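# Close both analyser doors and release them

## Task

Close the analyser's two doors fully, then leave both grippers open and empty with neither one in contact with either door.

## Robot and tools

Robot: two six-joint arms with parallel-jaw grippers, named left_arm and right_arm. The names are not image sides: left_arm sits on the +y side of the table. Base of left_arm is at (+0.030, +0.328, 0) m, base of right_arm at (0, -0.280, 0) m, both facing roughly along +x with a small yaw. Shared scene frame: origin on the table top midway between the arms, +x out over the table, +z up.

Tool execute_actions takes "actions", a list holding one action, one wait, or nothing, plus an optional "pictures" boolean (images come by default). An empty list just reports the current state. A refused call moves nothing.

An action is {"rows": [...], "steps": n} with n from 1 to 15 (default 15); each step lasts 1/30 s. Every row covers both arms at once: exactly 14 plain numbers, first left_arm's six joint targets then its gripper opening, then right_arm's six joint targets then its opening. Include all 14 even when one arm should stay put (repeat its current values). Row k is used on step k; if there are fewer rows than steps, the final row keeps applying. Joint numbers are absolute target angles in radians, in this column order: waist, shoulder, elbow, wrist pitch, wrist yaw, wrist roll, read the same way as the Joint positions line. Stated ranges per arm: waist -2.618 to 3.054, shoulder 0.000 to 3.142, elbow 0.000 to 3.142, wrist pitch -1.571 to 1.571, wrist yaw -1.571 to 1.571, wrist roll -2.094 to 2.094. A target more than 0.036 rad beyond a range end, and farther out than the last reported angle, gets the whole call refused. The true end may differ from the stated one by up to 0.036 rad either way; a target past it is clipped to it, and the result may print "joint sent to its limit" (possibly about an earlier action). Silence does not prove there is room left.

Opening is a scaled, absolute value from -1 (closed) to +1 (fully open, about 0.094 m between pads). Between the extremes the fingers go to where grip_measured would read your number. To hold something, command about 0.03 below grip_measured for a firm grip, less below for a lighter one; pads push at roughly 50 to 62 N, weaker on very thin parts.

A wait is {"steps": n} with no rows, n up to 300; it returns once that many steps have passed since the previous result, with your own writing time included.

Motion: arms travel toward the last row sent, and keep doing so while you compose the next reply, until everything has nearly stopped or a step is HELD. Per step, each joint's target is kept close to its measured angle (lead 0.202 rad waist, 0.258 shoulder, 0.238 elbow, 0.573 wrist pitch, 0.522 wrist yaw and roll), and targets that would move a gripper more than 70 mm from where it is get scaled back. So large moves take several actions; send intermediate rows.

Results: a state line per arm, left_arm then right_arm, giving end_effector_position (m) and end_effector_quat_wxyz in the scene frame. That point lies between the finger pads about 1 cm short of the tips; fingers point along the gripper's +z and close along its y. The printed position can be off, worse at long reach. Joint positions and Joint velocities give each arm's six joints (rad, rad/s) followed by the pad gap (m, m/s). grip_measured is the opening on the command scale; each gripper may read off by about 1 mm. "joint command not followed" means the clearance check altered or blocked joint targets on some steps; the rest of the row still ran. HELD marks steps on which part or all of your row was not sent. MOTOR HOT appears from 75 °C; at 90 °C an arm is halted for 10 s, and at 100 °C it goes limp and drops; these stops show as OVER-TEMPERATURE FAULT. Avoid long loaded holds.

Cameras: cam_head_left and cam_head_right (fixed, pinhole with radial distortion) and cam_left_wrist and cam_right_wrist (fisheye, mounted on each gripper), all 504x504. Calibration lines (K, distortion, T_world_to_cam) were given for mapping scene points to pixels; they may be a couple of degrees and millimetres off, and a result lists any camera whose numbers changed.

zoom_image: {"camera": name, "region": [x0, y0, x1, y1]} in pixels of that camera's latest image, origin top-left, at most 504 by 504; it gives a closer look and moves nothing.

read_manual: optional "section" (only "licences"); returns licence text, no motion.

finished_scene: {"scene": number of the current scene}. Replying without any tool call ends everything.

Cautions: do not let the arms collide or press on each other; do not knock or push anything off the table; avoid slamming the doors, hard impacts, very hard pushes, drops and slips. Brief external tugs on held parts or nudges to loose objects can happen. Smooth, low-effort, quick motion is preferred.

Each tool is called after "Emit:" as name(argument=value, ...) on one line, values as JSON.

## Session

Emit:
execute_actions(actions=[])

Scene clock: 0.00 s of 4800.00 s.
left_arm: end_effector_position=(+0.2643, +0.5222, +0.1330) grip_measured=+1.000 end_effector_quat_wxyz=(+0.121, +0.805, -0.548, +0.193) | right_arm: end_effector_position=(+0.2613, +0.0226, +0.1450) grip_measured=+1.000 end_effector_quat_wxyz=(-0.201, +0.877, -0.308, +0.309)
Joint positions: left_arm=[ 0.945  1.875  1.597 -1.528  0.398 -0.979  0.094] | right_arm=[ 0.9    1.586  1.154 -0.581  0.541 -1.537  0.094]
Joint velocities: left_arm=[-0.017  0.007 -0.007 -0.037  0.007 -0.022  0.   ] | right_arm=[ 0.012  0.017 -0.007 -0.007 -0.066 -0.037  0.   ]

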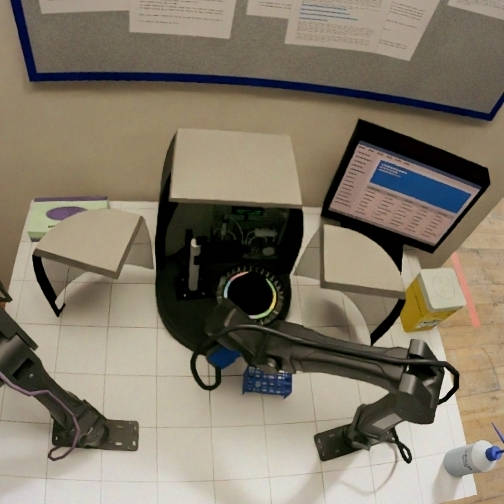

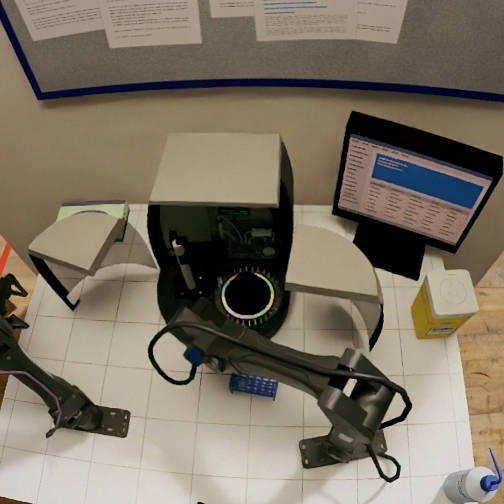

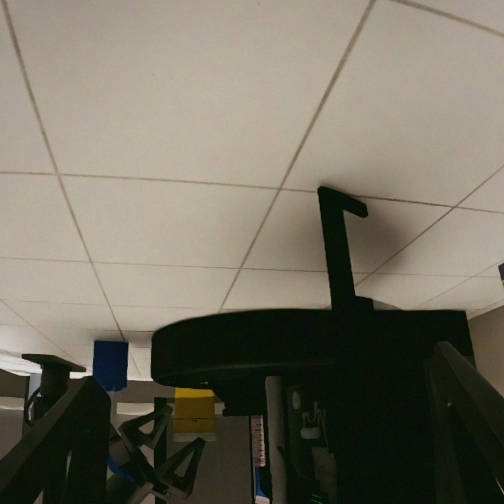

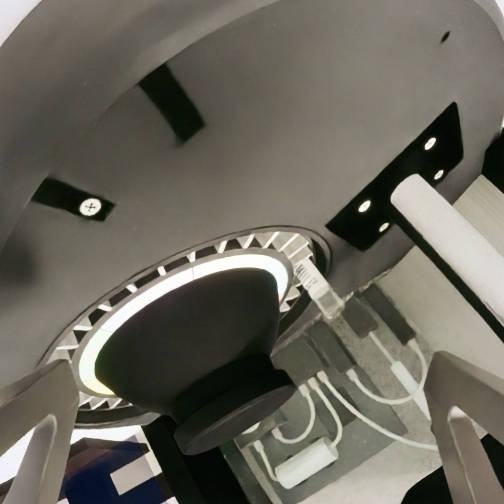

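Emit:
zoom_image(camera="cam_head_left", region=[0, 100, 420, 400])

Emit:
zoom_image(camera="cam_head_right", region=[0, 100, 420, 400])

Region (0, 100, 420, 400) of cam_head_left's 504x504 image, scaled by 1.200, with more detail than that image has; it fills the top 360 rows of this view, and the rest is white.

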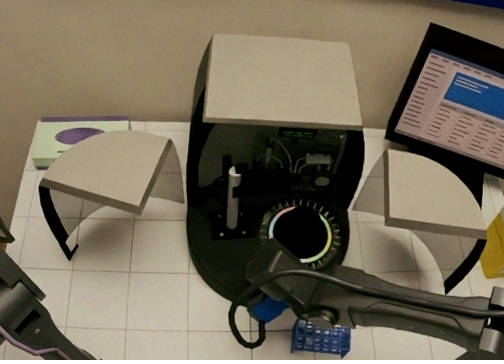

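Region (0, 100, 420, 400) of cam_head_right's 504x504 image, scaled by 1.200, with more detail than that image has; it fills the top 360 rows of this view, and the rest is white.

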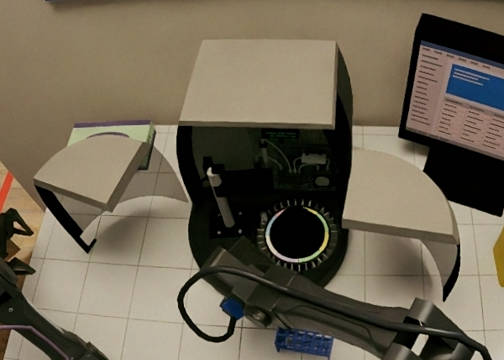

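Emit:
execute_actions(actions=[{"rows": [[0.945,1.63,2.02,-1.54,0,-0.979,-1, 0.9,1.63,2.02,-1.54,0,-1.537,-1]], "steps": 15}], pictures=false)

Emit:
execute_actions(actions=[{"steps": 20}], pictures=false)

Scene clock: 12.30 s of 4800.00 s.
left_arm: end_effector_position=(+0.2412, +0.5933, +0.3188) grip_measured=-0.998 end_effector_quat_wxyz=(-0.237, +0.786, -0.570, +0.027) | right_arm: end_effector_position=(+0.1709, +0.0329, +0.3154) grip_measured=-0.977 end_effector_quat_wxyz=(-0.243, +0.934, -0.253, +0.073)
Joint positions: left_arm=[ 0.944  1.596  2.025 -1.521  0.04  -0.979  0.   ] | right_arm=[ 0.898  1.617  2.013 -1.455  0.034 -1.537  0.001]
Joint velocities: left_arm=[-0.002  0.11  -0.012 -0.11  -0.286 -0.051 -0.   ] | right_arm=[ 0.007 -0.198  0.11  -0.491 -0.154  0.037 -0.   ]
Steps of this call (steps 1 to 90: nothing new was sent; then 8.80 s passed at rest; steps 91 to 105: all 15 steps of this action). Readings (joint positions):
91: left_arm=[0.944 1.867 1.609 -1.530 0.367 -0.979] | right_arm=[0.896 1.599 1.197 -0.670 0.467 -1.536]
92: left_arm=[0.944 1.854 1.630 -1.531 0.326 -0.979] | right_arm=[0.895 1.622 1.267 -0.796 0.375 -1.537]
94: left_arm=[0.944 1.805 1.700 -1.530 0.256 -0.979] | right_arm=[0.897 1.654 1.407 -0.998 0.246 -1.537]
98: left_arm=[0.944 1.701 1.899 -1.529 0.147 -0.979] | right_arm=[0.898 1.659 1.677 -1.298 0.115 -1.537]
105: the state above

Scene clock: 12.97 s of 4800.00 s.
left_arm: end_effector_position=(+0.2415, +0.6005, +0.3064) grip_measured=-0.998 end_effector_quat_wxyz=(-0.217, +0.792, -0.571, +0.015) | right_arm: end_effector_position=(+0.1616, +0.0224, +0.3023) grip_measured=-0.977 end_effector_quat_wxyz=(-0.202, +0.944, -0.253, +0.055)
Joint positions: left_arm=[ 0.944  1.632  2.025 -1.526  0.016 -0.979  0.   ] | right_arm=[ 0.898  1.633  2.014 -1.531  0.016 -1.537  0.001]
Joint velocities: left_arm=[-0.007  0.012  0.007  0.022  0.007 -0.037 -0.001] | right_arm=[-0.012  0.012 -0.002 -0.007 -0.051  0.051 -0.   ]
Steps of this call (steps 1 to 20: the robot went on to your last target). Readings (joint positions):
1: left_arm=[0.944 1.601 2.025 -1.523 0.035 -0.979] | right_arm=[0.898 1.613 2.014 -1.470 0.030 -1.537]
2: left_arm=[0.944 1.608 2.025 -1.524 0.031 -0.979] | right_arm=[0.898 1.613 2.014 -1.485 0.027 -1.537]
4: left_arm=[0.944 1.622 2.025 -1.525 0.025 -0.979] | right_arm=[0.898 1.621 2.014 -1.505 0.023 -1.537]
8: left_arm=[0.944 1.632 2.025 -1.525 0.020 -0.979] | right_arm=[0.898 1.633 2.014 -1.522 0.018 -1.537]
20: the state above

Emit:
execute_actions(actions=[{"rows": [[0.40,1.70,2.02,-1.54,0,-0.979,-1, -0.65,1.63,2.02,-1.54,0,-1.537,-1]], "steps": 15}], pictures=false)

Emit:
execute_actions(actions=[{"steps": 25}])

Scene clock: 13.93 s of 4800.00 s.
left_arm: end_effector_position=(+0.3675, +0.4525, +0.2780) grip_measured=-0.998 end_effector_quat_wxyz=(+0.164, -0.609, +0.774, -0.061) | right_arm: end_effector_position=(+0.3328, -0.1802, +0.3089) grip_measured=-0.977 end_effector_quat_wxyz=(-0.225, +0.760, -0.605, +0.075)
Joint positions: left_arm=[ 0.386  1.717  2.025 -1.527  0.018 -0.977  0.   ] | right_arm=[ 0.015  1.63   2.018 -1.51  -0.169 -1.557  0.001]
Joint velocities: left_arm=[ 0.129 -0.037  0.012  0.066 -0.081 -0.037 -0.   ] | right_arm=[-0.686 -0.178  0.002 -0.066 -1.238 -0.168  0.001]
Steps of this call (steps 1 to 14: the robot went on to your last target; steps 15 to 29: all 15 steps of this action). Readings (joint positions):
15: left_arm=[0.922 1.637 2.025 -1.528 0.002 -0.981] | right_arm=[0.875 1.633 2.014 -1.531 0.002 -1.537]
16: left_arm=[0.877 1.645 2.025 -1.528 -0.010 -0.983] | right_arm=[0.826 1.633 2.014 -1.532 -0.008 -1.537]
18: left_arm=[0.746 1.673 2.025 -1.528 -0.010 -0.983] | right_arm=[0.687 1.635 2.014 -1.531 -0.007 -1.537]
22: left_arm=[0.468 1.725 2.025 -1.525 -0.000 -0.983] | right_arm=[0.399 1.642 2.014 -1.530 -0.021 -1.528]
29: the state above

Scene clock: 14.77 s of 4800.00 s.
left_arm: end_effector_position=(+0.3664, +0.4552, +0.2782) grip_measured=-0.998 end_effector_quat_wxyz=(+0.165, -0.612, +0.771, -0.060) | right_arm: end_effector_position=(+0.3177, -0.2176, +0.3576) grip_measured=-0.978 end_effector_quat_wxyz=(+0.364, -0.670, +0.647, +0.006)
Joint positions: left_arm=[ 0.393  1.717  2.025 -1.527  0.015 -0.977  0.   ] | right_arm=[-0.301  1.551  2.038 -1.556 -0.576 -1.566  0.001]
Joint velocities: left_arm=[-0.002 -0.012  0.007 -0.037  0.037  0.051  0.001] | right_arm=[-0.281 -0.017 -0.012 -0.037 -0.315 -0.051 -0.001]
Steps of this call (steps 1 to 25: the robot went on to your last target). Readings (joint positions):
1: left_arm=[0.391 1.717 2.025 -1.527 0.017 -0.977] | right_arm=[-0.007 1.624 2.019 -1.511 -0.207 -1.562]
2: left_arm=[0.393 1.717 2.025 -1.527 0.015 -0.977] | right_arm=[-0.026 1.617 2.020 -1.514 -0.238 -1.564]
4: left_arm=[0.393 1.717 2.025 -1.527 0.015 -0.977] | right_arm=[-0.061 1.605 2.024 -1.520 -0.289 -1.567]
8: left_arm=[0.393 1.717 2.025 -1.527 0.015 -0.977] | right_arm=[-0.123 1.587 2.030 -1.533 -0.369 -1.567]
25: the state above
camera_calibration (this result's frames):
cam_left_wrist: T_world_to_cam=[[0.87805, -0.424703, 0.220579, -0.186793], [-0.478301, -0.763383, 0.434137, 0.439492], [-0.0159935, -0.486697, -0.873424, 0.568165], [0, 0, 0, 1]] pos_world=[0.38331, 0.532693, 0.346652]
cam_right_wrist: T_world_to_cam=[[0.871791, -0.118889, 0.475232, -0.470111], [-0.0740778, -0.990942, -0.112011, -0.111529], [0.484244, 0.0624462, -0.872701, 0.258647], [0, 0, 0, 1]] pos_world=[0.276328, -0.182561, 0.436641]

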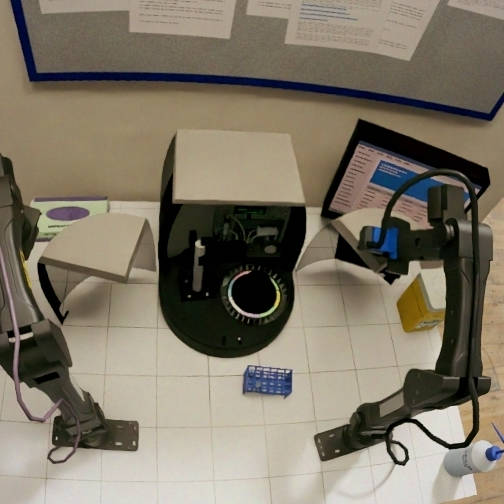

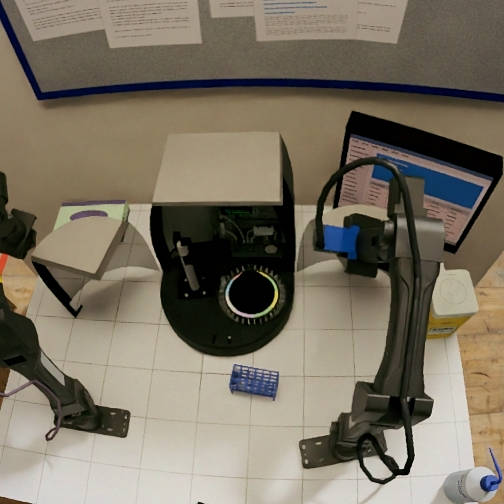

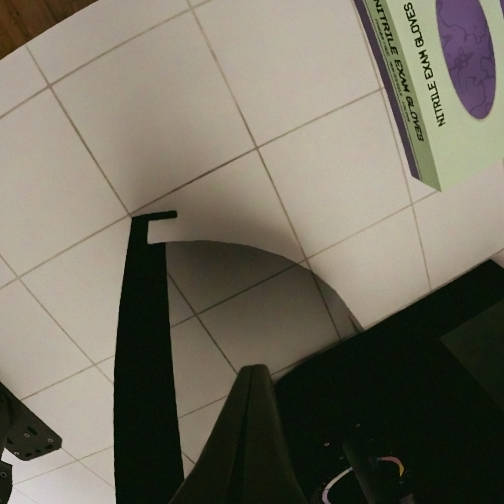

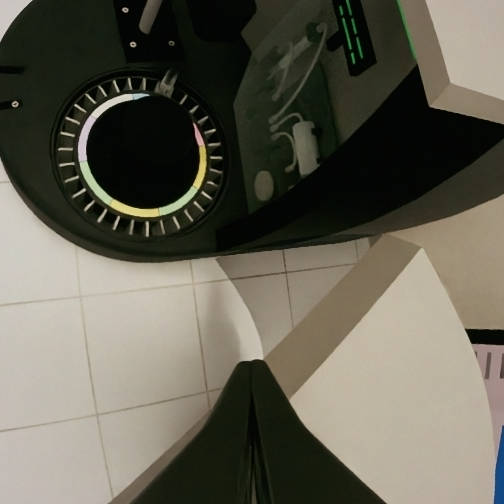

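Emit:
execute_actions(actions=[{"rows": [[0.40,1.70,2.02,-1.54,0,-0.979,-1, -0.30,1.5,2.3,-1.55,-0.3,-1.537,-1]], "steps": 15}], pictures=false)

Emit:
execute_actions(actions=[{"rows": [[0.40,1.70,2.02,-1.54,0,-0.979,-1, -0.85,1.5,2.3,-1.55,0,-1.537,-1]], "steps": 15}], pictures=false)

Emit:
execute_actions(actions=[{"steps": 12}])

Scene clock: 16.43 s of 4800.00 s.
left_arm: end_effector_position=(+0.3664, +0.4552, +0.2782) grip_measured=-0.998 end_effector_quat_wxyz=(+0.165, -0.612, +0.771, -0.060) | right_arm: end_effector_position=(+0.3072, -0.2682, +0.4326) grip_measured=-0.978 end_effector_quat_wxyz=(+0.352, -0.637, +0.653, -0.211)
Joint positions: left_arm=[ 0.393  1.717  2.025 -1.527  0.015 -0.977  0.   ] | right_arm=[-0.299  1.492  2.289 -1.552 -0.256 -1.547  0.001]
Joint velocities: left_arm=[ 0.002  0.002 -0.002 -0.022 -0.022 -0.066 -0.001] | right_arm=[ 0.007 -0.115  0.037  0.007 -0.286  0.022 -0.002]
Steps of this call (steps 1 to 35: the robot went on to your last target; steps 36 to 50: all 15 steps of this action). Readings (joint positions):
36: left_arm=[0.393 1.717 2.025 -1.527 0.015 -0.977] | right_arm=[-0.644 1.647 2.029 -1.535 -0.019 -1.547]
37: left_arm=[0.393 1.717 2.025 -1.527 0.015 -0.977] | right_arm=[-0.624 1.647 2.050 -1.538 -0.036 -1.547]
39: left_arm=[0.393 1.717 2.025 -1.527 0.015 -0.977] | right_arm=[-0.560 1.636 2.107 -1.537 -0.074 -1.547]
43: left_arm=[0.393 1.717 2.025 -1.527 0.015 -0.977] | right_arm=[-0.419 1.580 2.201 -1.555 -0.113 -1.547]
50: the state above

Scene clock: 16.93 s of 4800.00 s.
left_arm: end_effector_position=(+0.3664, +0.4552, +0.2782) grip_measured=-0.998 end_effector_quat_wxyz=(+0.165, -0.612, +0.771, -0.060) | right_arm: end_effector_position=(+0.2492, -0.4728, +0.4224) grip_measured=-0.978 end_effector_quat_wxyz=(+0.176, -0.395, +0.833, -0.344)
Joint positions: left_arm=[ 0.393  1.717  2.025 -1.527  0.015 -0.977  0.   ] | right_arm=[-0.852  1.514  2.29  -1.552 -0.008 -1.547  0.001]
Joint velocities: left_arm=[-0.007 -0.007 -0.017 -0.037  0.022 -0.022  0.   ] | right_arm=[-0.002  0.022 -0.002 -0.037  0.037  0.051 -0.001]
Steps of this call (steps 1 to 15: all 15 steps of this action). Readings (joint positions):
1: left_arm=[0.393 1.717 2.025 -1.527 0.015 -0.977] | right_arm=[-0.324 1.490 2.290 -1.553 -0.243 -1.547]
2: left_arm=[0.393 1.717 2.025 -1.527 0.015 -0.977] | right_arm=[-0.382 1.490 2.290 -1.553 -0.206 -1.547]
4: left_arm=[0.393 1.717 2.025 -1.527 0.015 -0.977] | right_arm=[-0.528 1.498 2.290 -1.552 -0.135 -1.547]
8: left_arm=[0.393 1.717 2.025 -1.527 0.015 -0.977] | right_arm=[-0.803 1.514 2.290 -1.552 -0.046 -1.547]
15: the state above

Scene clock: 17.33 s of 4800.00 s.
left_arm: end_effector_position=(+0.3664, +0.4552, +0.2782) grip_measured=-0.998 end_effector_quat_wxyz=(+0.165, -0.612, +0.771, -0.060) | right_arm: end_effector_position=(+0.2489, -0.4732, +0.4224) grip_measured=-0.978 end_effector_quat_wxyz=(+0.175, -0.394, +0.833, -0.345)
Joint positions: left_arm=[ 0.393  1.717  2.025 -1.527  0.015 -0.977  0.   ] | right_arm=[-0.852  1.514  2.29  -1.552 -0.005 -1.547  0.001]
Joint velocities: left_arm=[ 0.012 -0.012 -0.002 -0.022 -0.007  0.007  0.   ] | right_arm=[ 0.007  0.012 -0.007  0.037  0.022 -0.022  0.001]
Steps of this call (steps 1 to 12: the robot went on to your last target). Readings (joint positions):
1: left_arm=[0.393 1.717 2.025 -1.527 0.015 -0.977] | right_arm=[-0.852 1.514 2.290 -1.552 -0.007 -1.547]
2: left_arm=[0.393 1.717 2.025 -1.527 0.015 -0.977] | right_arm=[-0.852 1.514 2.290 -1.552 -0.006 -1.547]
4: left_arm=[0.393 1.717 2.025 -1.527 0.015 -0.977] | right_arm=[-0.852 1.514 2.290 -1.552 -0.006 -1.547]
8: left_arm=[0.393 1.717 2.025 -1.527 0.015 -0.977] | right_arm=[-0.852 1.514 2.290 -1.552 -0.005 -1.547]
12: the state above
camera_calibration (this result's frames):
cam_left_wrist: T_world_to_cam=[[0.87805, -0.424703, 0.220579, -0.186793], [-0.478301, -0.763383, 0.434137, 0.439492], [-0.0159935, -0.486697, -0.873424, 0.568165], [0, 0, 0, 1]] pos_world=[0.38331, 0.532693, 0.346652]
cam_right_wrist: T_world_to_cam=[[0.524135, -0.460641, 0.716305, -0.648304], [-0.820836, -0.497398, 0.280757, -0.109129], [0.22696, -0.735123, -0.638814, -0.0476464], [0, 0, 0, 1]] pos_world=[0.261036, -0.387942, 0.464585]

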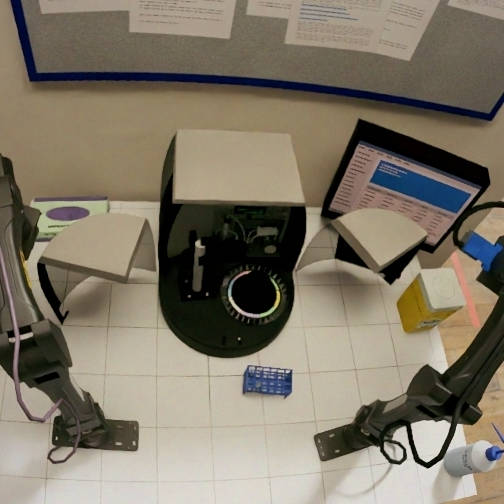

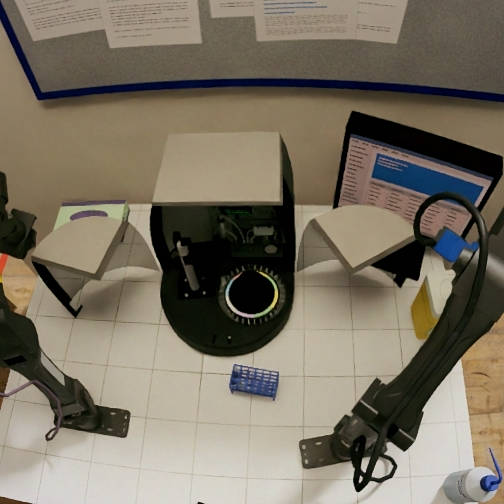

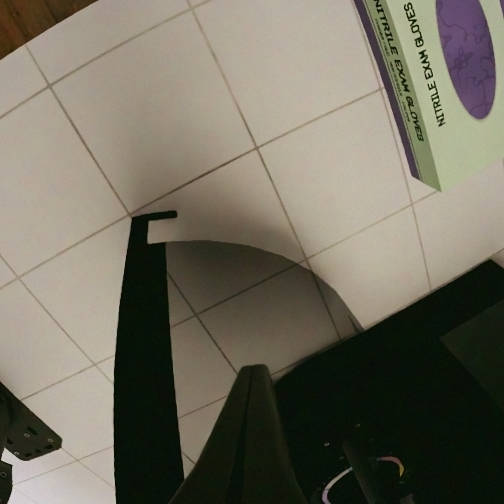

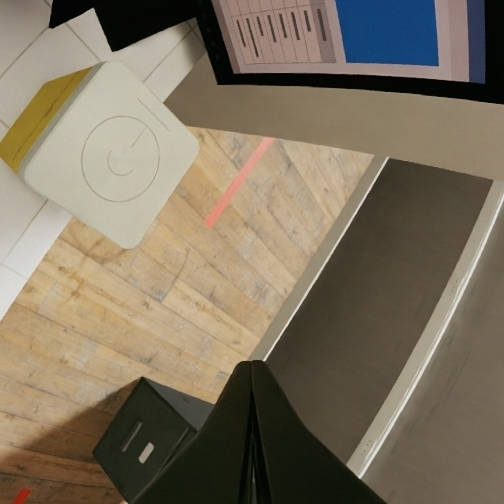

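Emit:
execute_actions(actions=[{"rows": [[0.2,1.55,1.85,-1.53,0,-0.979,-1, -0.75,1.75,2.3,-1.55,0,-1.537,-1]], "steps": 15}], pictures=false)

Emit:
execute_actions(actions=[{"rows": [[0.02,1.45,1.75,-1.53,0,-0.979,-1, -0.75,1.75,2.3,-1.55,0,-1.537,-1]], "steps": 15}])

Scene clock: 23.07 s of 4800.00 s.
left_arm: end_effector_position=(+0.3437, +0.3789, +0.2813) grip_measured=-0.998 end_effector_quat_wxyz=(+0.161, -0.530, +0.829, -0.075) | right_arm: end_effector_position=(+0.3267, -0.4875, +0.3274) grip_measured=-0.978 end_effector_quat_wxyz=(+0.124, -0.455, +0.854, -0.221)
Joint positions: left_arm=[ 0.191  1.554  1.862 -1.522  0.011 -0.975  0.   ] | right_arm=[-0.754  1.79   2.278 -1.547  0.002 -1.547  0.001]
Joint velocities: left_arm=[-0.012 -0.007 -0.007 -0.007  0.022 -0.037 -0.001] | right_arm=[-0.007 -0.247  0.007 -0.037 -0.007 -0.037 -0.001]
Steps of this call (steps 1 to 15: the robot went on to your last target; steps 16 to 90: nothing new was sent; then 2.23 s passed at rest; steps 91 to 105: all 15 steps of this action). Readings (joint positions):
91: left_arm=[0.375 1.695 1.991 -1.505 0.003 -0.978] | right_arm=[-0.843 1.528 2.294 -1.555 0.000 -1.547]
92: left_arm=[0.338 1.660 1.934 -1.494 -0.007 -0.978] | right_arm=[-0.824 1.549 2.304 -1.555 0.002 -1.547]
94: left_arm=[0.246 1.605 1.872 -1.508 -0.010 -0.972] | right_arm=[-0.786 1.617 2.308 -1.554 0.002 -1.547]
98: left_arm=[0.186 1.558 1.862 -1.522 0.011 -0.973] | right_arm=[-0.755 1.770 2.294 -1.548 0.002 -1.547]
105: the state above

Scene clock: 23.57 s of 4800.00 s.
left_arm: end_effector_position=(+0.3234, +0.3240, +0.2779) grip_measured=-0.998 end_effector_quat_wxyz=(+0.152, -0.456, +0.873, -0.087) | right_arm: end_effector_position=(+0.3224, -0.4848, +0.3360) grip_measured=-0.978 end_effector_quat_wxyz=(+0.129, -0.454, +0.851, -0.231)
Joint positions: left_arm=[ 0.015  1.462  1.763 -1.52   0.009 -0.976  0.   ] | right_arm=[-0.754  1.767  2.278 -1.547  0.002 -1.547  0.001]
Joint velocities: left_arm=[ 0.007 -0.007  0.002  0.022  0.007  0.037 -0.   ] | right_arm=[-0.007  0.012  0.007 -0.007 -0.007 -0.037  0.   ]
Steps of this call (steps 1 to 15: all 15 steps of this action). Readings (joint positions):
1: left_arm=[0.172 1.541 1.841 -1.509 -0.001 -0.976] | right_arm=[-0.754 1.783 2.278 -1.547 0.002 -1.547]
2: left_arm=[0.133 1.521 1.807 -1.503 -0.007 -0.977] | right_arm=[-0.754 1.776 2.278 -1.547 0.002 -1.547]
4: left_arm=[0.053 1.489 1.770 -1.509 -0.006 -0.976] | right_arm=[-0.754 1.768 2.278 -1.547 0.002 -1.547]
8: left_arm=[0.015 1.463 1.763 -1.519 0.009 -0.976] | right_arm=[-0.754 1.767 2.278 -1.547 0.002 -1.547]
15: the state above
camera_calibration (this result's frames):
cam_left_wrist: T_world_to_cam=[[0.660437, -0.719172, 0.215904, -0.0376286], [-0.725359, -0.536718, 0.431031, 0.326265], [-0.194106, -0.441277, -0.876127, 0.546929], [0, 0, 0, 1]] pos_world=[0.367673, 0.389398, 0.346673]
cam_right_wrist: T_world_to_cam=[[0.702076, -0.49334, 0.513521, -0.635382], [-0.698762, -0.616209, 0.363342, -0.154984], [0.137185, -0.613923, -0.777353, 0.00615287], [0, 0, 0, 1]] pos_world=[0.336945, -0.405185, 0.387377]

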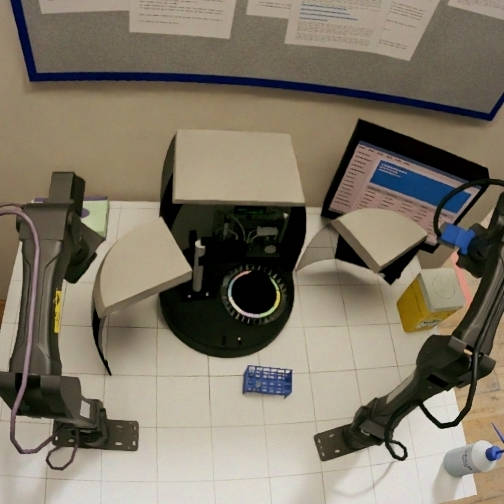

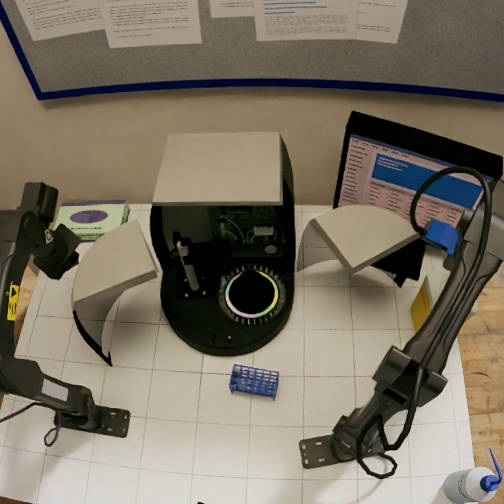

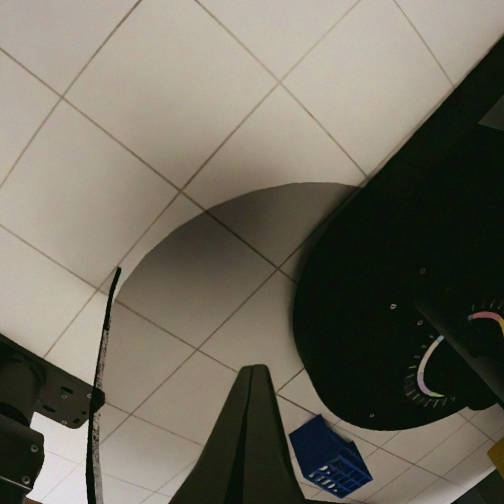

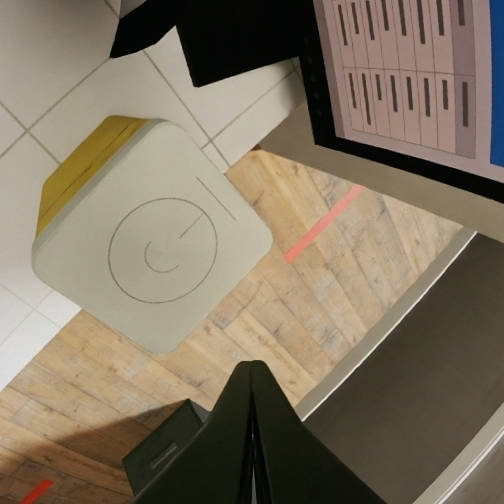

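Emit:
execute_actions(actions=[{"rows": [[-0.27,1.47,1.77,-1.53,0,-0.979,-1, -0.75,1.83,2.15,-1.12,0,-1.537,-1]], "steps": 15}], pictures=false)

Emit:
execute_actions(actions=[{"rows": [[-0.55,1.54,1.84,-1.53,0,-0.979,-1, -0.72,1.83,2.15,-1.12,0,-1.537,-1]], "steps": 15}])

Scene clock: 29.87 s of 4800.00 s.
left_arm: end_effector_position=(+0.3116, +0.2392, +0.2766) grip_measured=-0.999 end_effector_quat_wxyz=(+0.138, -0.326, +0.929, -0.107) | right_arm: end_effector_position=(+0.3996, -0.5340, +0.3061) grip_measured=-0.978 end_effector_quat_wxyz=(+0.167, -0.442, +0.829, -0.298)
Joint positions: left_arm=[-0.278  1.468  1.763 -1.516  0.007 -0.981  0.   ] | right_arm=[-0.754  1.86   2.138 -1.152  0.002 -1.547  0.001]
Joint velocities: left_arm=[-0.007  0.002 -0.002  0.066  0.037 -0.11   0.001] | right_arm=[-0.007 -0.056  0.002  0.168 -0.081 -0.066 -0.   ]
Steps of this call (steps 1 to 15: the robot went on to your last target; steps 16 to 90: nothing new was sent; then 2.80 s passed at rest; steps 91 to 105: all 15 steps of this action). Readings (joint positions):
91: left_arm=[-0.009 1.462 1.763 -1.520 -0.006 -0.979] | right_arm=[-0.754 1.766 2.257 -1.510 0.002 -1.547]
92: left_arm=[-0.062 1.462 1.763 -1.520 -0.023 -0.980] | right_arm=[-0.754 1.765 2.230 -1.444 0.002 -1.547]
94: left_arm=[-0.180 1.462 1.763 -1.515 -0.029 -0.981] | right_arm=[-0.754 1.789 2.187 -1.328 0.002 -1.547]
98: left_arm=[-0.279 1.468 1.763 -1.515 0.006 -0.981] | right_arm=[-0.754 1.855 2.146 -1.208 0.002 -1.547]
105: the state above

Scene clock: 30.37 s of 4800.00 s.
left_arm: end_effector_position=(+0.2897, +0.1581, +0.2709) grip_measured=-0.999 end_effector_quat_wxyz=(+0.113, -0.195, +0.968, -0.112) | right_arm: end_effector_position=(+0.4092, -0.5224, +0.3090) grip_measured=-0.978 end_effector_quat_wxyz=(+0.175, -0.454, +0.820, -0.301)
Joint positions: left_arm=[-0.557  1.543  1.818 -1.526 -0.001 -0.981  0.   ] | right_arm=[-0.723  1.858  2.138 -1.139  0.003 -1.547  0.001]
Joint velocities: left_arm=[-0.002  0.002 -0.007  0.022 -0.037 -0.022  0.   ] | right_arm=[ 0.007  0.012 -0.002  0.007  0.022 -0.022 -0.   ]
Steps of this call (steps 1 to 15: all 15 steps of this action). Readings (joint positions):
1: left_arm=[-0.302 1.476 1.774 -1.525 -0.007 -0.983] | right_arm=[-0.752 1.859 2.138 -1.149 0.002 -1.547]
2: left_arm=[-0.354 1.492 1.793 -1.531 -0.015 -0.984] | right_arm=[-0.747 1.858 2.138 -1.146 0.003 -1.547]
4: left_arm=[-0.471 1.519 1.816 -1.529 -0.044 -0.981] | right_arm=[-0.735 1.858 2.138 -1.143 0.003 -1.547]
8: left_arm=[-0.558 1.542 1.818 -1.526 -0.003 -0.981] | right_arm=[-0.723 1.858 2.138 -1.140 0.003 -1.547]
15: the state above
camera_calibration (this result's frames):
cam_left_wrist: T_world_to_cam=[[0.178358, -0.965687, 0.188775, 0.0527834], [-0.889527, -0.0762309, 0.450478, 0.185239], [-0.420631, -0.248267, -0.872601, 0.495217], [0, 0, 0, 1]] pos_world=[0.363664, 0.188039, 0.338717]
cam_right_wrist: T_world_to_cam=[[0.628045, -0.417862, 0.656468, -0.675469], [-0.730769, -0.606647, 0.312979, -0.0741318], [0.267462, -0.676292, -0.686362, -0.163802], [0, 0, 0, 1]] pos_world=[0.413863, -0.438003, 0.354198]

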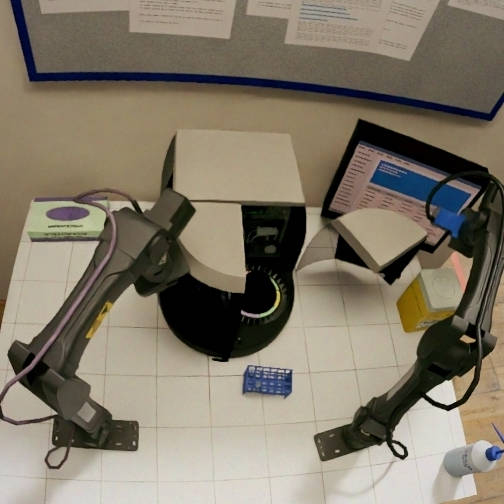

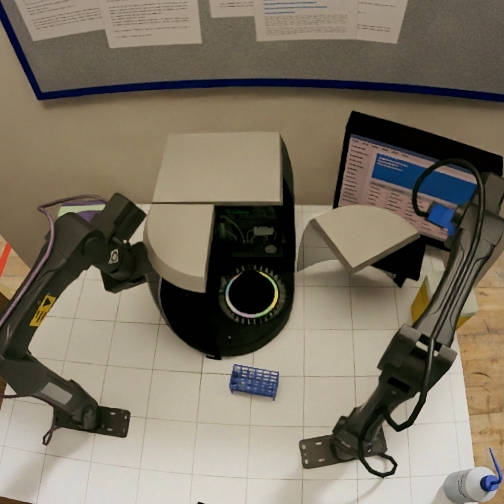

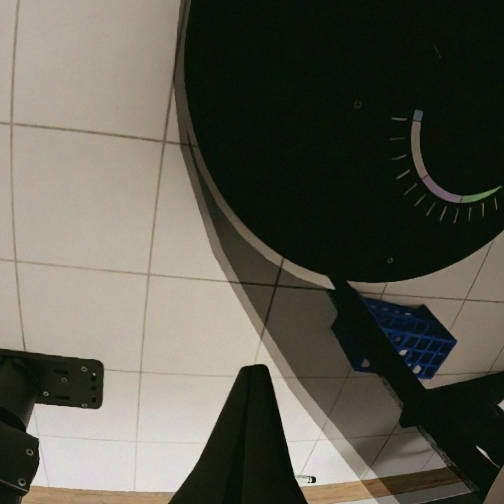

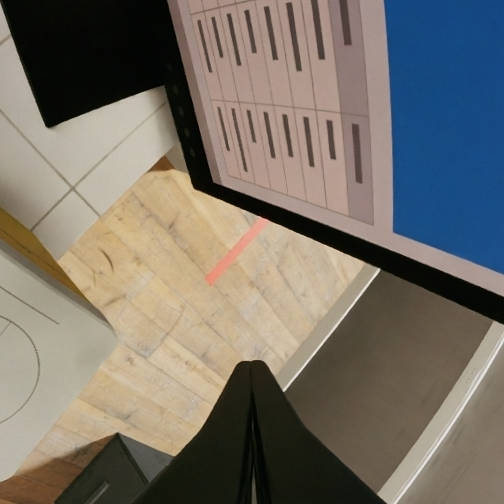

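Emit:
execute_actions(actions=[{"rows": [[-0.75,1.62,1.92,-1.53,0,-0.979,-1, -0.58,1.945,2.356,-1.21,0,-1.537,-1]], "steps": 15}], pictures=false)

Emit:
execute_actions(actions=[{"rows": [[-0.75,1.62,1.92,-1.53,0,-0.979,-1, -0.58,1.80,1.93,-0.90,0,-1.537,-1]], "steps": 15}])

Scene clock: 32.70 s of 4800.00 s.
left_arm: end_effector_position=(+0.2804, +0.1408, +0.2752) grip_measured=-0.999 end_effector_quat_wxyz=(+0.141, -0.168, +0.973, -0.073) | right_arm: end_effector_position=(+0.4552, -0.4655, +0.3267) grip_measured=-0.978 end_effector_quat_wxyz=(+0.206, -0.510, +0.780, -0.300)
Joint positions: left_arm=[-0.691  1.583  1.88  -1.574 -0.126 -1.042  0.   ] | right_arm=[-0.575  1.95   2.326 -1.203  0.001 -1.547  0.001]
Joint velocities: left_arm=[-0.002  0.002 -0.012  0.037  0.022 -0.022  0.001] | right_arm=[-0.027  0.002  0.002  0.007  0.007  0.037 -0.   ]
Steps of this call (steps 1 to 15: the robot went on to your last target; steps 16 to 55: nothing new was sent; steps 56 to 70: all 15 steps of this action). Readings (joint positions):
56: left_arm=[-0.578 1.553 1.833 -1.537 -0.012 -0.983] | right_arm=[-0.710 1.877 2.180 -1.170 0.011 -1.547]
57: left_arm=[-0.621 1.571 1.861 -1.553 -0.027 -0.984] | right_arm=[-0.687 1.908 2.242 -1.188 0.017 -1.547]
59: left_arm=[-0.675 1.583 1.880 -1.573 -0.098 -1.031] | right_arm=[-0.624 1.942 2.309 -1.179 0.016 -1.547]
63: left_arm=[-0.690 1.583 1.880 -1.574 -0.123 -1.041] | right_arm=[-0.557 1.950 2.325 -1.190 0.001 -1.547]
70: the state above

Scene clock: 33.20 s of 4800.00 s.
left_arm: end_effector_position=(+0.2804, +0.1408, +0.2752) grip_measured=-0.999 end_effector_quat_wxyz=(+0.141, -0.168, +0.973, -0.073) | right_arm: end_effector_position=(+0.4542, -0.4664, +0.2751) grip_measured=-0.978 end_effector_quat_wxyz=(+0.204, -0.509, +0.781, -0.299)
Joint positions: left_arm=[-0.691  1.583  1.88  -1.574 -0.126 -1.042  0.   ] | right_arm=[-0.577  1.823  1.923 -0.93   0.002 -1.547  0.001]
Joint velocities: left_arm=[-0.002 -0.012  0.002  0.066 -0.066  0.007  0.   ] | right_arm=[ 0.002 -0.022 -0.017  0.11   0.022  0.051  0.   ]
Steps of this call (steps 1 to 15: all 15 steps of this action). Readings (joint positions):
1: left_arm=[-0.691 1.583 1.880 -1.574 -0.126 -1.042] | right_arm=[-0.576 1.924 2.270 -1.148 0.001 -1.547]
2: left_arm=[-0.691 1.583 1.880 -1.574 -0.126 -1.042] | right_arm=[-0.576 1.883 2.179 -1.085 0.001 -1.547]
4: left_arm=[-0.691 1.583 1.880 -1.574 -0.126 -1.042] | right_arm=[-0.576 1.821 2.030 -1.015 0.002 -1.547]
8: left_arm=[-0.691 1.583 1.880 -1.574 -0.126 -1.042] | right_arm=[-0.577 1.817 1.933 -0.970 0.002 -1.547]
15: the state above
camera_calibration (this result's frames):
cam_left_wrist: T_world_to_cam=[[0.13392, -0.985514, 0.104058, 0.0754587], [-0.911461, -0.0812761, 0.403279, 0.193561], [-0.38898, -0.148852, -0.909141, 0.477908], [0, 0, 0, 1]] pos_world=[0.352214, 0.161235, 0.348575]
cam_right_wrist: T_world_to_cam=[[0.663904, -0.315489, 0.678011, -0.632508], [-0.643549, -0.702824, 0.303124, -0.0783225], [0.38089, -0.637578, -0.66964, -0.199314], [0, 0, 0, 1]] pos_world=[0.445437, -0.381674, 0.31912]

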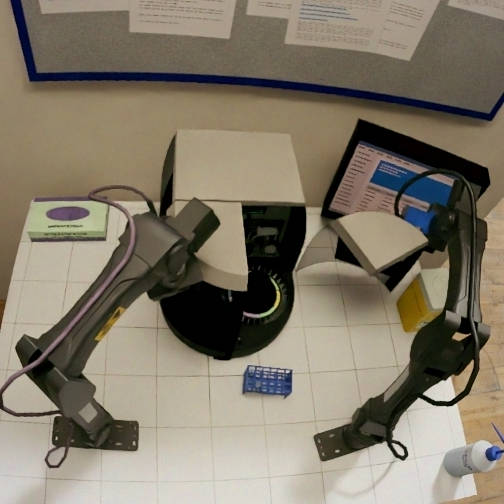

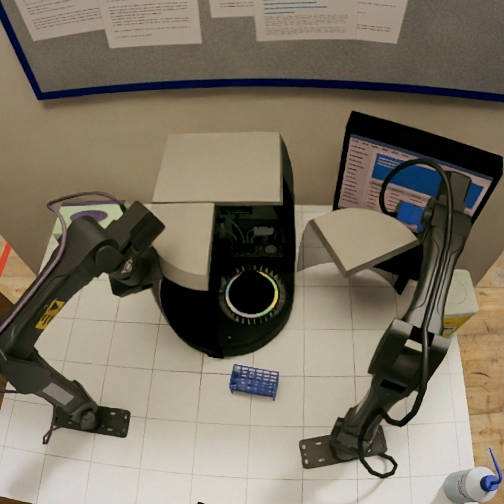

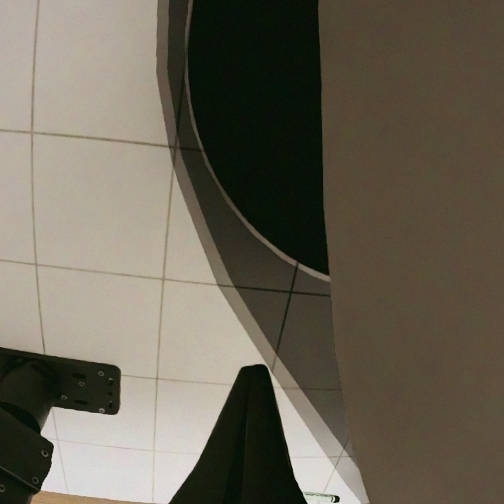

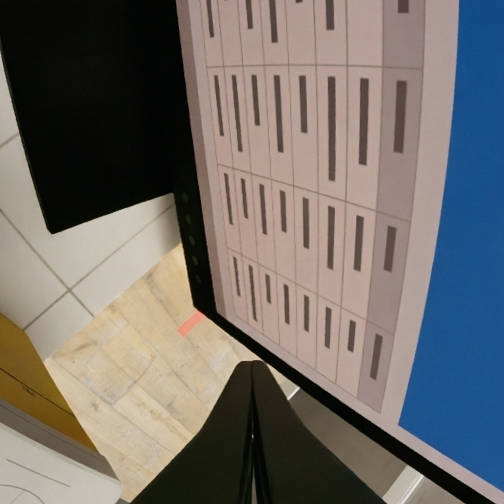

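Emit:
execute_actions(actions=[{"rows": [[-0.45,1.40,1.70,-1.53,0,-0.979,-1, -0.58,1.68,1.80,-0.97,0,-1.537,-1]], "steps": 15}], pictures=false)

Emit:
execute_actions(actions=[{"rows": [[-0.2,1.30,1.65,-1.53,0,-0.979,-1, -0.58,1.535,1.67,-1.03,0,-1.537,-1]], "steps": 15}])

Scene clock: 34.30 s of 4800.00 s.
left_arm: end_effector_position=(+0.2743, +0.2076, +0.2755) grip_measured=-0.999 end_effector_quat_wxyz=(+0.126, -0.256, +0.953, -0.107) | right_arm: end_effector_position=(+0.4190, -0.4526, +0.2775) grip_measured=-0.978 end_effector_quat_wxyz=(+0.196, -0.511, +0.786, -0.289)
Joint positions: left_arm=[-0.44   1.403  1.711 -1.547 -0.007 -0.99   0.   ] | right_arm=[-0.578  1.698  1.802 -0.962  0.004 -1.546  0.001]
Joint velocities: left_arm=[ 0.007 -0.002 -0.002 -0.007  0.081  0.007  0.   ] | right_arm=[-0.007 -0.002 -0.017  0.051 -0.022 -0.037 -0.001]
Steps of this call (steps 1 to 18: the robot went on to your last target; steps 19 to 33: all 15 steps of this action). Readings (joint positions):
19: left_arm=[-0.665 1.555 1.846 -1.557 -0.107 -1.034] | right_arm=[-0.577 1.806 1.897 -0.906 0.002 -1.546]
20: left_arm=[-0.613 1.513 1.785 -1.537 -0.073 -1.021] | right_arm=[-0.577 1.779 1.855 -0.906 0.004 -1.546]
22: left_arm=[-0.490 1.449 1.720 -1.547 -0.053 -1.010] | right_arm=[-0.578 1.734 1.809 -0.941 0.004 -1.546]
26: left_arm=[-0.439 1.404 1.711 -1.550 -0.035 -0.999] | right_arm=[-0.578 1.700 1.802 -0.962 0.004 -1.546]
33: the state above

Scene clock: 34.80 s of 4800.00 s.
left_arm: end_effector_position=(+0.2803, +0.2728, +0.2845) grip_measured=-0.999 end_effector_quat_wxyz=(+0.161, -0.365, +0.910, -0.110) | right_arm: end_effector_position=(+0.3742, -0.4356, +0.2802) grip_measured=-0.978 end_effector_quat_wxyz=(+0.187, -0.511, +0.791, -0.278)
Joint positions: left_arm=[-0.195  1.308  1.659 -1.529 -0.001 -0.984  0.   ] | right_arm=[-0.58   1.546  1.673 -1.015  0.008 -1.543  0.001]
Joint velocities: left_arm=[ 0.007 -0.022 -0.012 -0.022  0.007  0.007 -0.   ] | right_arm=[ 0.012 -0.012 -0.012 -0.022 -0.022  0.081  0.001]
Steps of this call (steps 1 to 15: all 15 steps of this action). Readings (joint positions):
1: left_arm=[-0.415 1.392 1.700 -1.537 0.010 -0.987] | right_arm=[-0.578 1.679 1.774 -0.945 0.005 -1.546]
2: left_arm=[-0.358 1.375 1.680 -1.527 0.019 -0.984] | right_arm=[-0.579 1.648 1.731 -0.944 0.007 -1.546]
4: left_arm=[-0.238 1.343 1.660 -1.528 0.008 -0.984] | right_arm=[-0.580 1.592 1.681 -0.984 0.008 -1.544]
8: left_arm=[-0.195 1.310 1.659 -1.529 -0.001 -0.984] | right_arm=[-0.580 1.547 1.673 -1.015 0.008 -1.543]
15: the state above
camera_calibration (this result's frames):
cam_left_wrist: T_world_to_cam=[[0.496058, -0.834843, 0.23867, 0.023751], [-0.833878, -0.381431, 0.398947, 0.261841], [-0.242023, -0.396922, -0.885369, 0.525727], [0, 0, 0, 1]] pos_world=[0.333799, 0.328375, 0.355333]
cam_right_wrist: T_world_to_cam=[[0.69674, -0.335319, 0.634126, -0.581747], [-0.632831, -0.703575, 0.323274, -0.119782], [0.337755, -0.626532, -0.702409, -0.115656], [0, 0, 0, 1]] pos_world=[0.368588, -0.351809, 0.326385]

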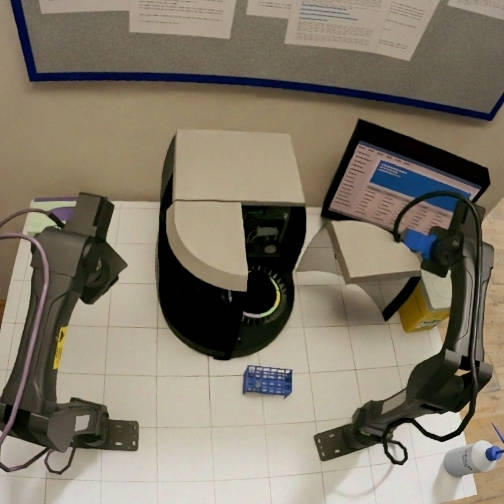

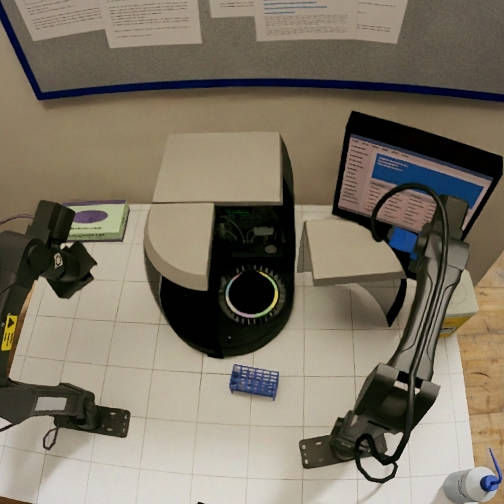

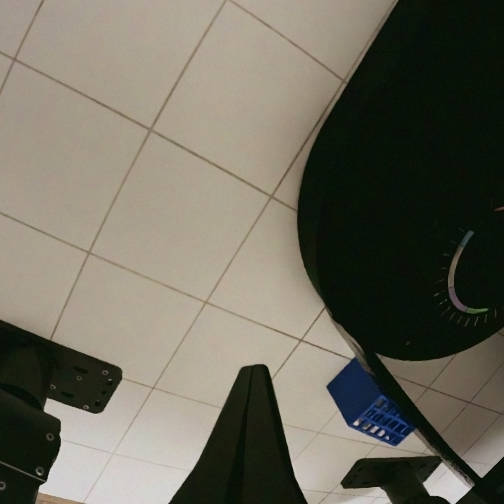

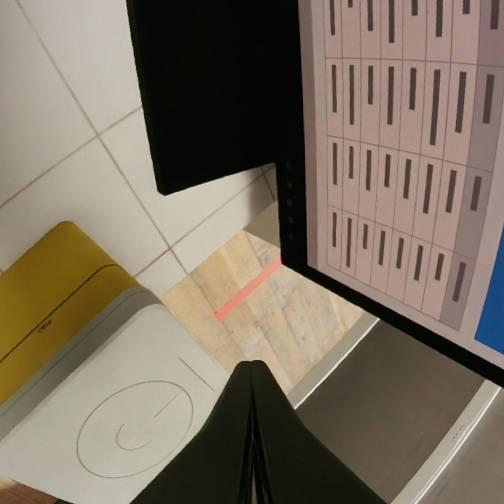

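Emit:
execute_actions(actions=[{"rows": [[-0.2,1.30,1.65,-1.53,0,-0.979,-1, -0.48,1.62,1.88,-1.40,0,-1.537,-1]], "steps": 15}], pictures=false)

Emit:
execute_actions(actions=[{"rows": [[-0.2,1.30,1.65,-1.53,0,-0.979,-1, -0.25,1.54,1.84,-1.53,0,-1.537,-1]], "steps": 15}], pictures=false)

Emit:
execute_actions(actions=[{"rows": [[-0.2,1.30,1.65,-1.53,0,-0.979,-1, -0.05,1.48,1.78,-1.53,0,-1.537,-1]], "steps": 15}])

Scene clock: 36.13 s of 4800.00 s.
left_arm: end_effector_position=(+0.2803, +0.2728, +0.2845) grip_measured=-0.999 end_effector_quat_wxyz=(+0.161, -0.365, +0.910, -0.110) | right_arm: end_effector_position=(+0.3480, -0.3871, +0.2725) grip_measured=-0.978 end_effector_quat_wxyz=(+0.128, -0.567, +0.794, -0.178)
Joint positions: left_arm=[-0.195  1.308  1.659 -1.529 -0.001 -0.984  0.   ] | right_arm=[-0.481  1.623  1.856 -1.362  0.013 -1.538  0.001]
Joint velocities: left_arm=[-0.007  0.027 -0.007  0.037  0.037  0.007  0.   ] | right_arm=[-0.002  0.002  0.002 -0.095  0.007  0.022 -0.   ]
Steps of this call (steps 1 to 15: the robot went on to your last target; steps 16 to 25: nothing new was sent; steps 26 to 40: all 15 steps of this action). Readings (joint positions):
26: left_arm=[-0.195 1.308 1.659 -1.529 -0.001 -0.984] | right_arm=[-0.571 1.563 1.712 -1.072 0.016 -1.541]
27: left_arm=[-0.195 1.308 1.659 -1.529 -0.001 -0.984] | right_arm=[-0.553 1.592 1.771 -1.143 0.022 -1.541]
29: left_arm=[-0.195 1.308 1.659 -1.529 -0.001 -0.984] | right_arm=[-0.507 1.620 1.834 -1.213 0.021 -1.538]
33: left_arm=[-0.195 1.308 1.659 -1.529 -0.001 -0.984] | right_arm=[-0.481 1.623 1.856 -1.306 0.013 -1.538]
40: the state above

Scene clock: 36.63 s of 4800.00 s.
left_arm: end_effector_position=(+0.2803, +0.2728, +0.2845) grip_measured=-0.999 end_effector_quat_wxyz=(+0.161, -0.365, +0.910, -0.110) | right_arm: end_effector_position=(+0.3175, -0.2981, +0.2769) grip_measured=-0.978 end_effector_quat_wxyz=(+0.119, -0.662, +0.729, -0.126)
Joint positions: left_arm=[-0.195  1.308  1.659 -1.529 -0.001 -0.984  0.   ] | right_arm=[-0.243  1.557  1.848 -1.514  0.008 -1.532  0.001]
Joint velocities: left_arm=[ 0.007  0.012 -0.022 -0.007  0.007 -0.007 -0.   ] | right_arm=[ 0.002  0.027  0.002 -0.081 -0.051 -0.022 -0.001]
Steps of this call (steps 1 to 15: all 15 steps of this action). Readings (joint positions):
1: left_arm=[-0.195 1.308 1.659 -1.529 -0.001 -0.984] | right_arm=[-0.464 1.619 1.856 -1.369 0.024 -1.534]
2: left_arm=[-0.195 1.308 1.659 -1.529 -0.001 -0.984] | right_arm=[-0.429 1.612 1.854 -1.378 0.037 -1.532]
4: left_arm=[-0.195 1.308 1.659 -1.529 -0.001 -0.984] | right_arm=[-0.328 1.590 1.851 -1.408 0.038 -1.531]
8: left_arm=[-0.195 1.308 1.659 -1.529 -0.001 -0.984] | right_arm=[-0.235 1.560 1.848 -1.479 0.008 -1.532]
15: the state above

Scene clock: 37.13 s of 4800.00 s.
left_arm: end_effector_position=(+0.2803, +0.2728, +0.2845) grip_measured=-0.999 end_effector_quat_wxyz=(+0.161, -0.365, +0.910, -0.110) | right_arm: end_effector_position=(+0.2982, -0.2381, +0.2737) grip_measured=-0.978 end_effector_quat_wxyz=(+0.125, -0.731, +0.662, -0.110)
Joint positions: left_arm=[-0.195  1.308  1.659 -1.529 -0.001 -0.984  0.   ] | right_arm=[-0.045  1.501  1.785 -1.52   0.009 -1.531  0.001]
Joint velocities: left_arm=[-0.022  0.007 -0.007 -0.007  0.066  0.066 -0.   ] | right_arm=[-0.007  0.012  0.002  0.051 -0.007 -0.022 -0.001]
Steps of this call (steps 1 to 15: all 15 steps of this action). Readings (joint positions):
1: left_arm=[-0.195 1.308 1.659 -1.529 -0.001 -0.984] | right_arm=[-0.220 1.549 1.835 -1.507 0.019 -1.532]
2: left_arm=[-0.195 1.308 1.659 -1.529 -0.001 -0.984] | right_arm=[-0.174 1.536 1.814 -1.504 0.027 -1.530]
4: left_arm=[-0.195 1.308 1.659 -1.529 -0.001 -0.984] | right_arm=[-0.087 1.516 1.794 -1.506 0.024 -1.529]
8: left_arm=[-0.195 1.308 1.659 -1.529 -0.001 -0.984] | right_arm=[-0.045 1.501 1.788 -1.518 0.009 -1.531]
15: the state above
camera_calibration (this result's frames):
cam_left_wrist: T_world_to_cam=[[0.496058, -0.834843, 0.23867, 0.023751], [-0.833878, -0.381431, 0.398947, 0.261841], [-0.242023, -0.396922, -0.885369, 0.525727], [0, 0, 0, 1]] pos_world=[0.333799, 0.328375, 0.355333]
cam_right_wrist: T_world_to_cam=[[0.939501, 0.0777341, 0.33361, -0.350226], [-0.069869, -0.90995, 0.408789, -0.267215], [0.335346, -0.407367, -0.849468, 0.12231], [0, 0, 0, 1]] pos_world=[0.269352, -0.166103, 0.329972]

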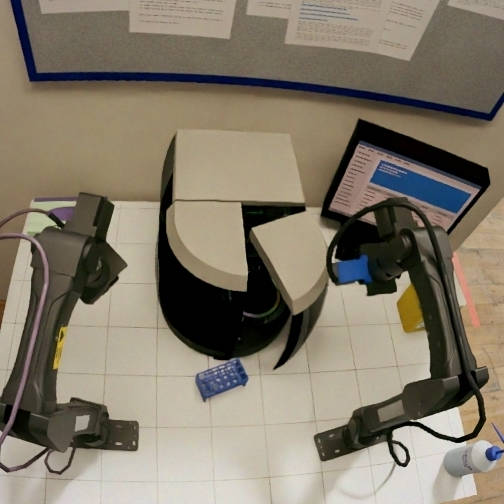

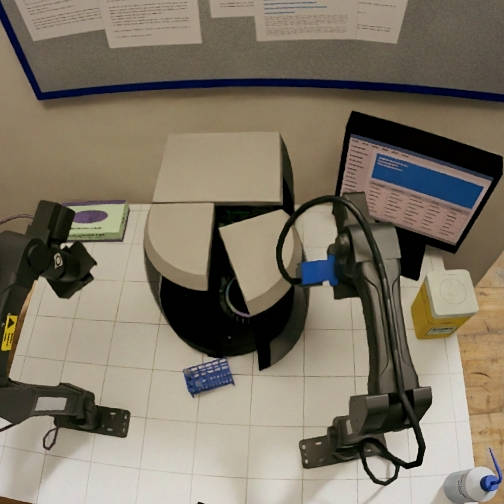

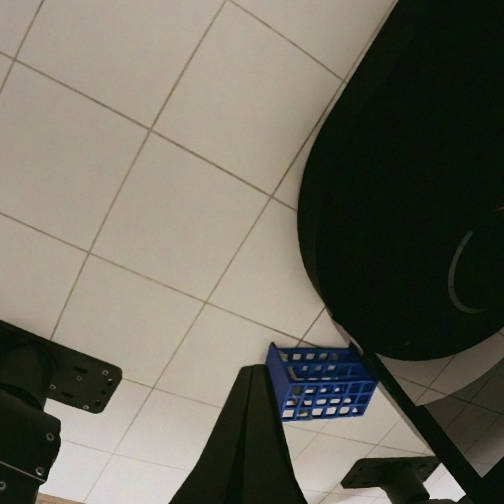

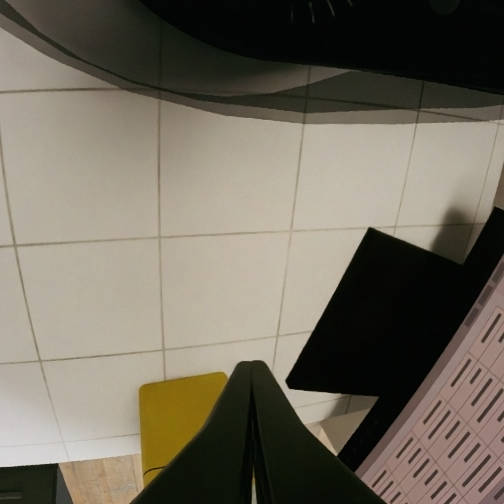

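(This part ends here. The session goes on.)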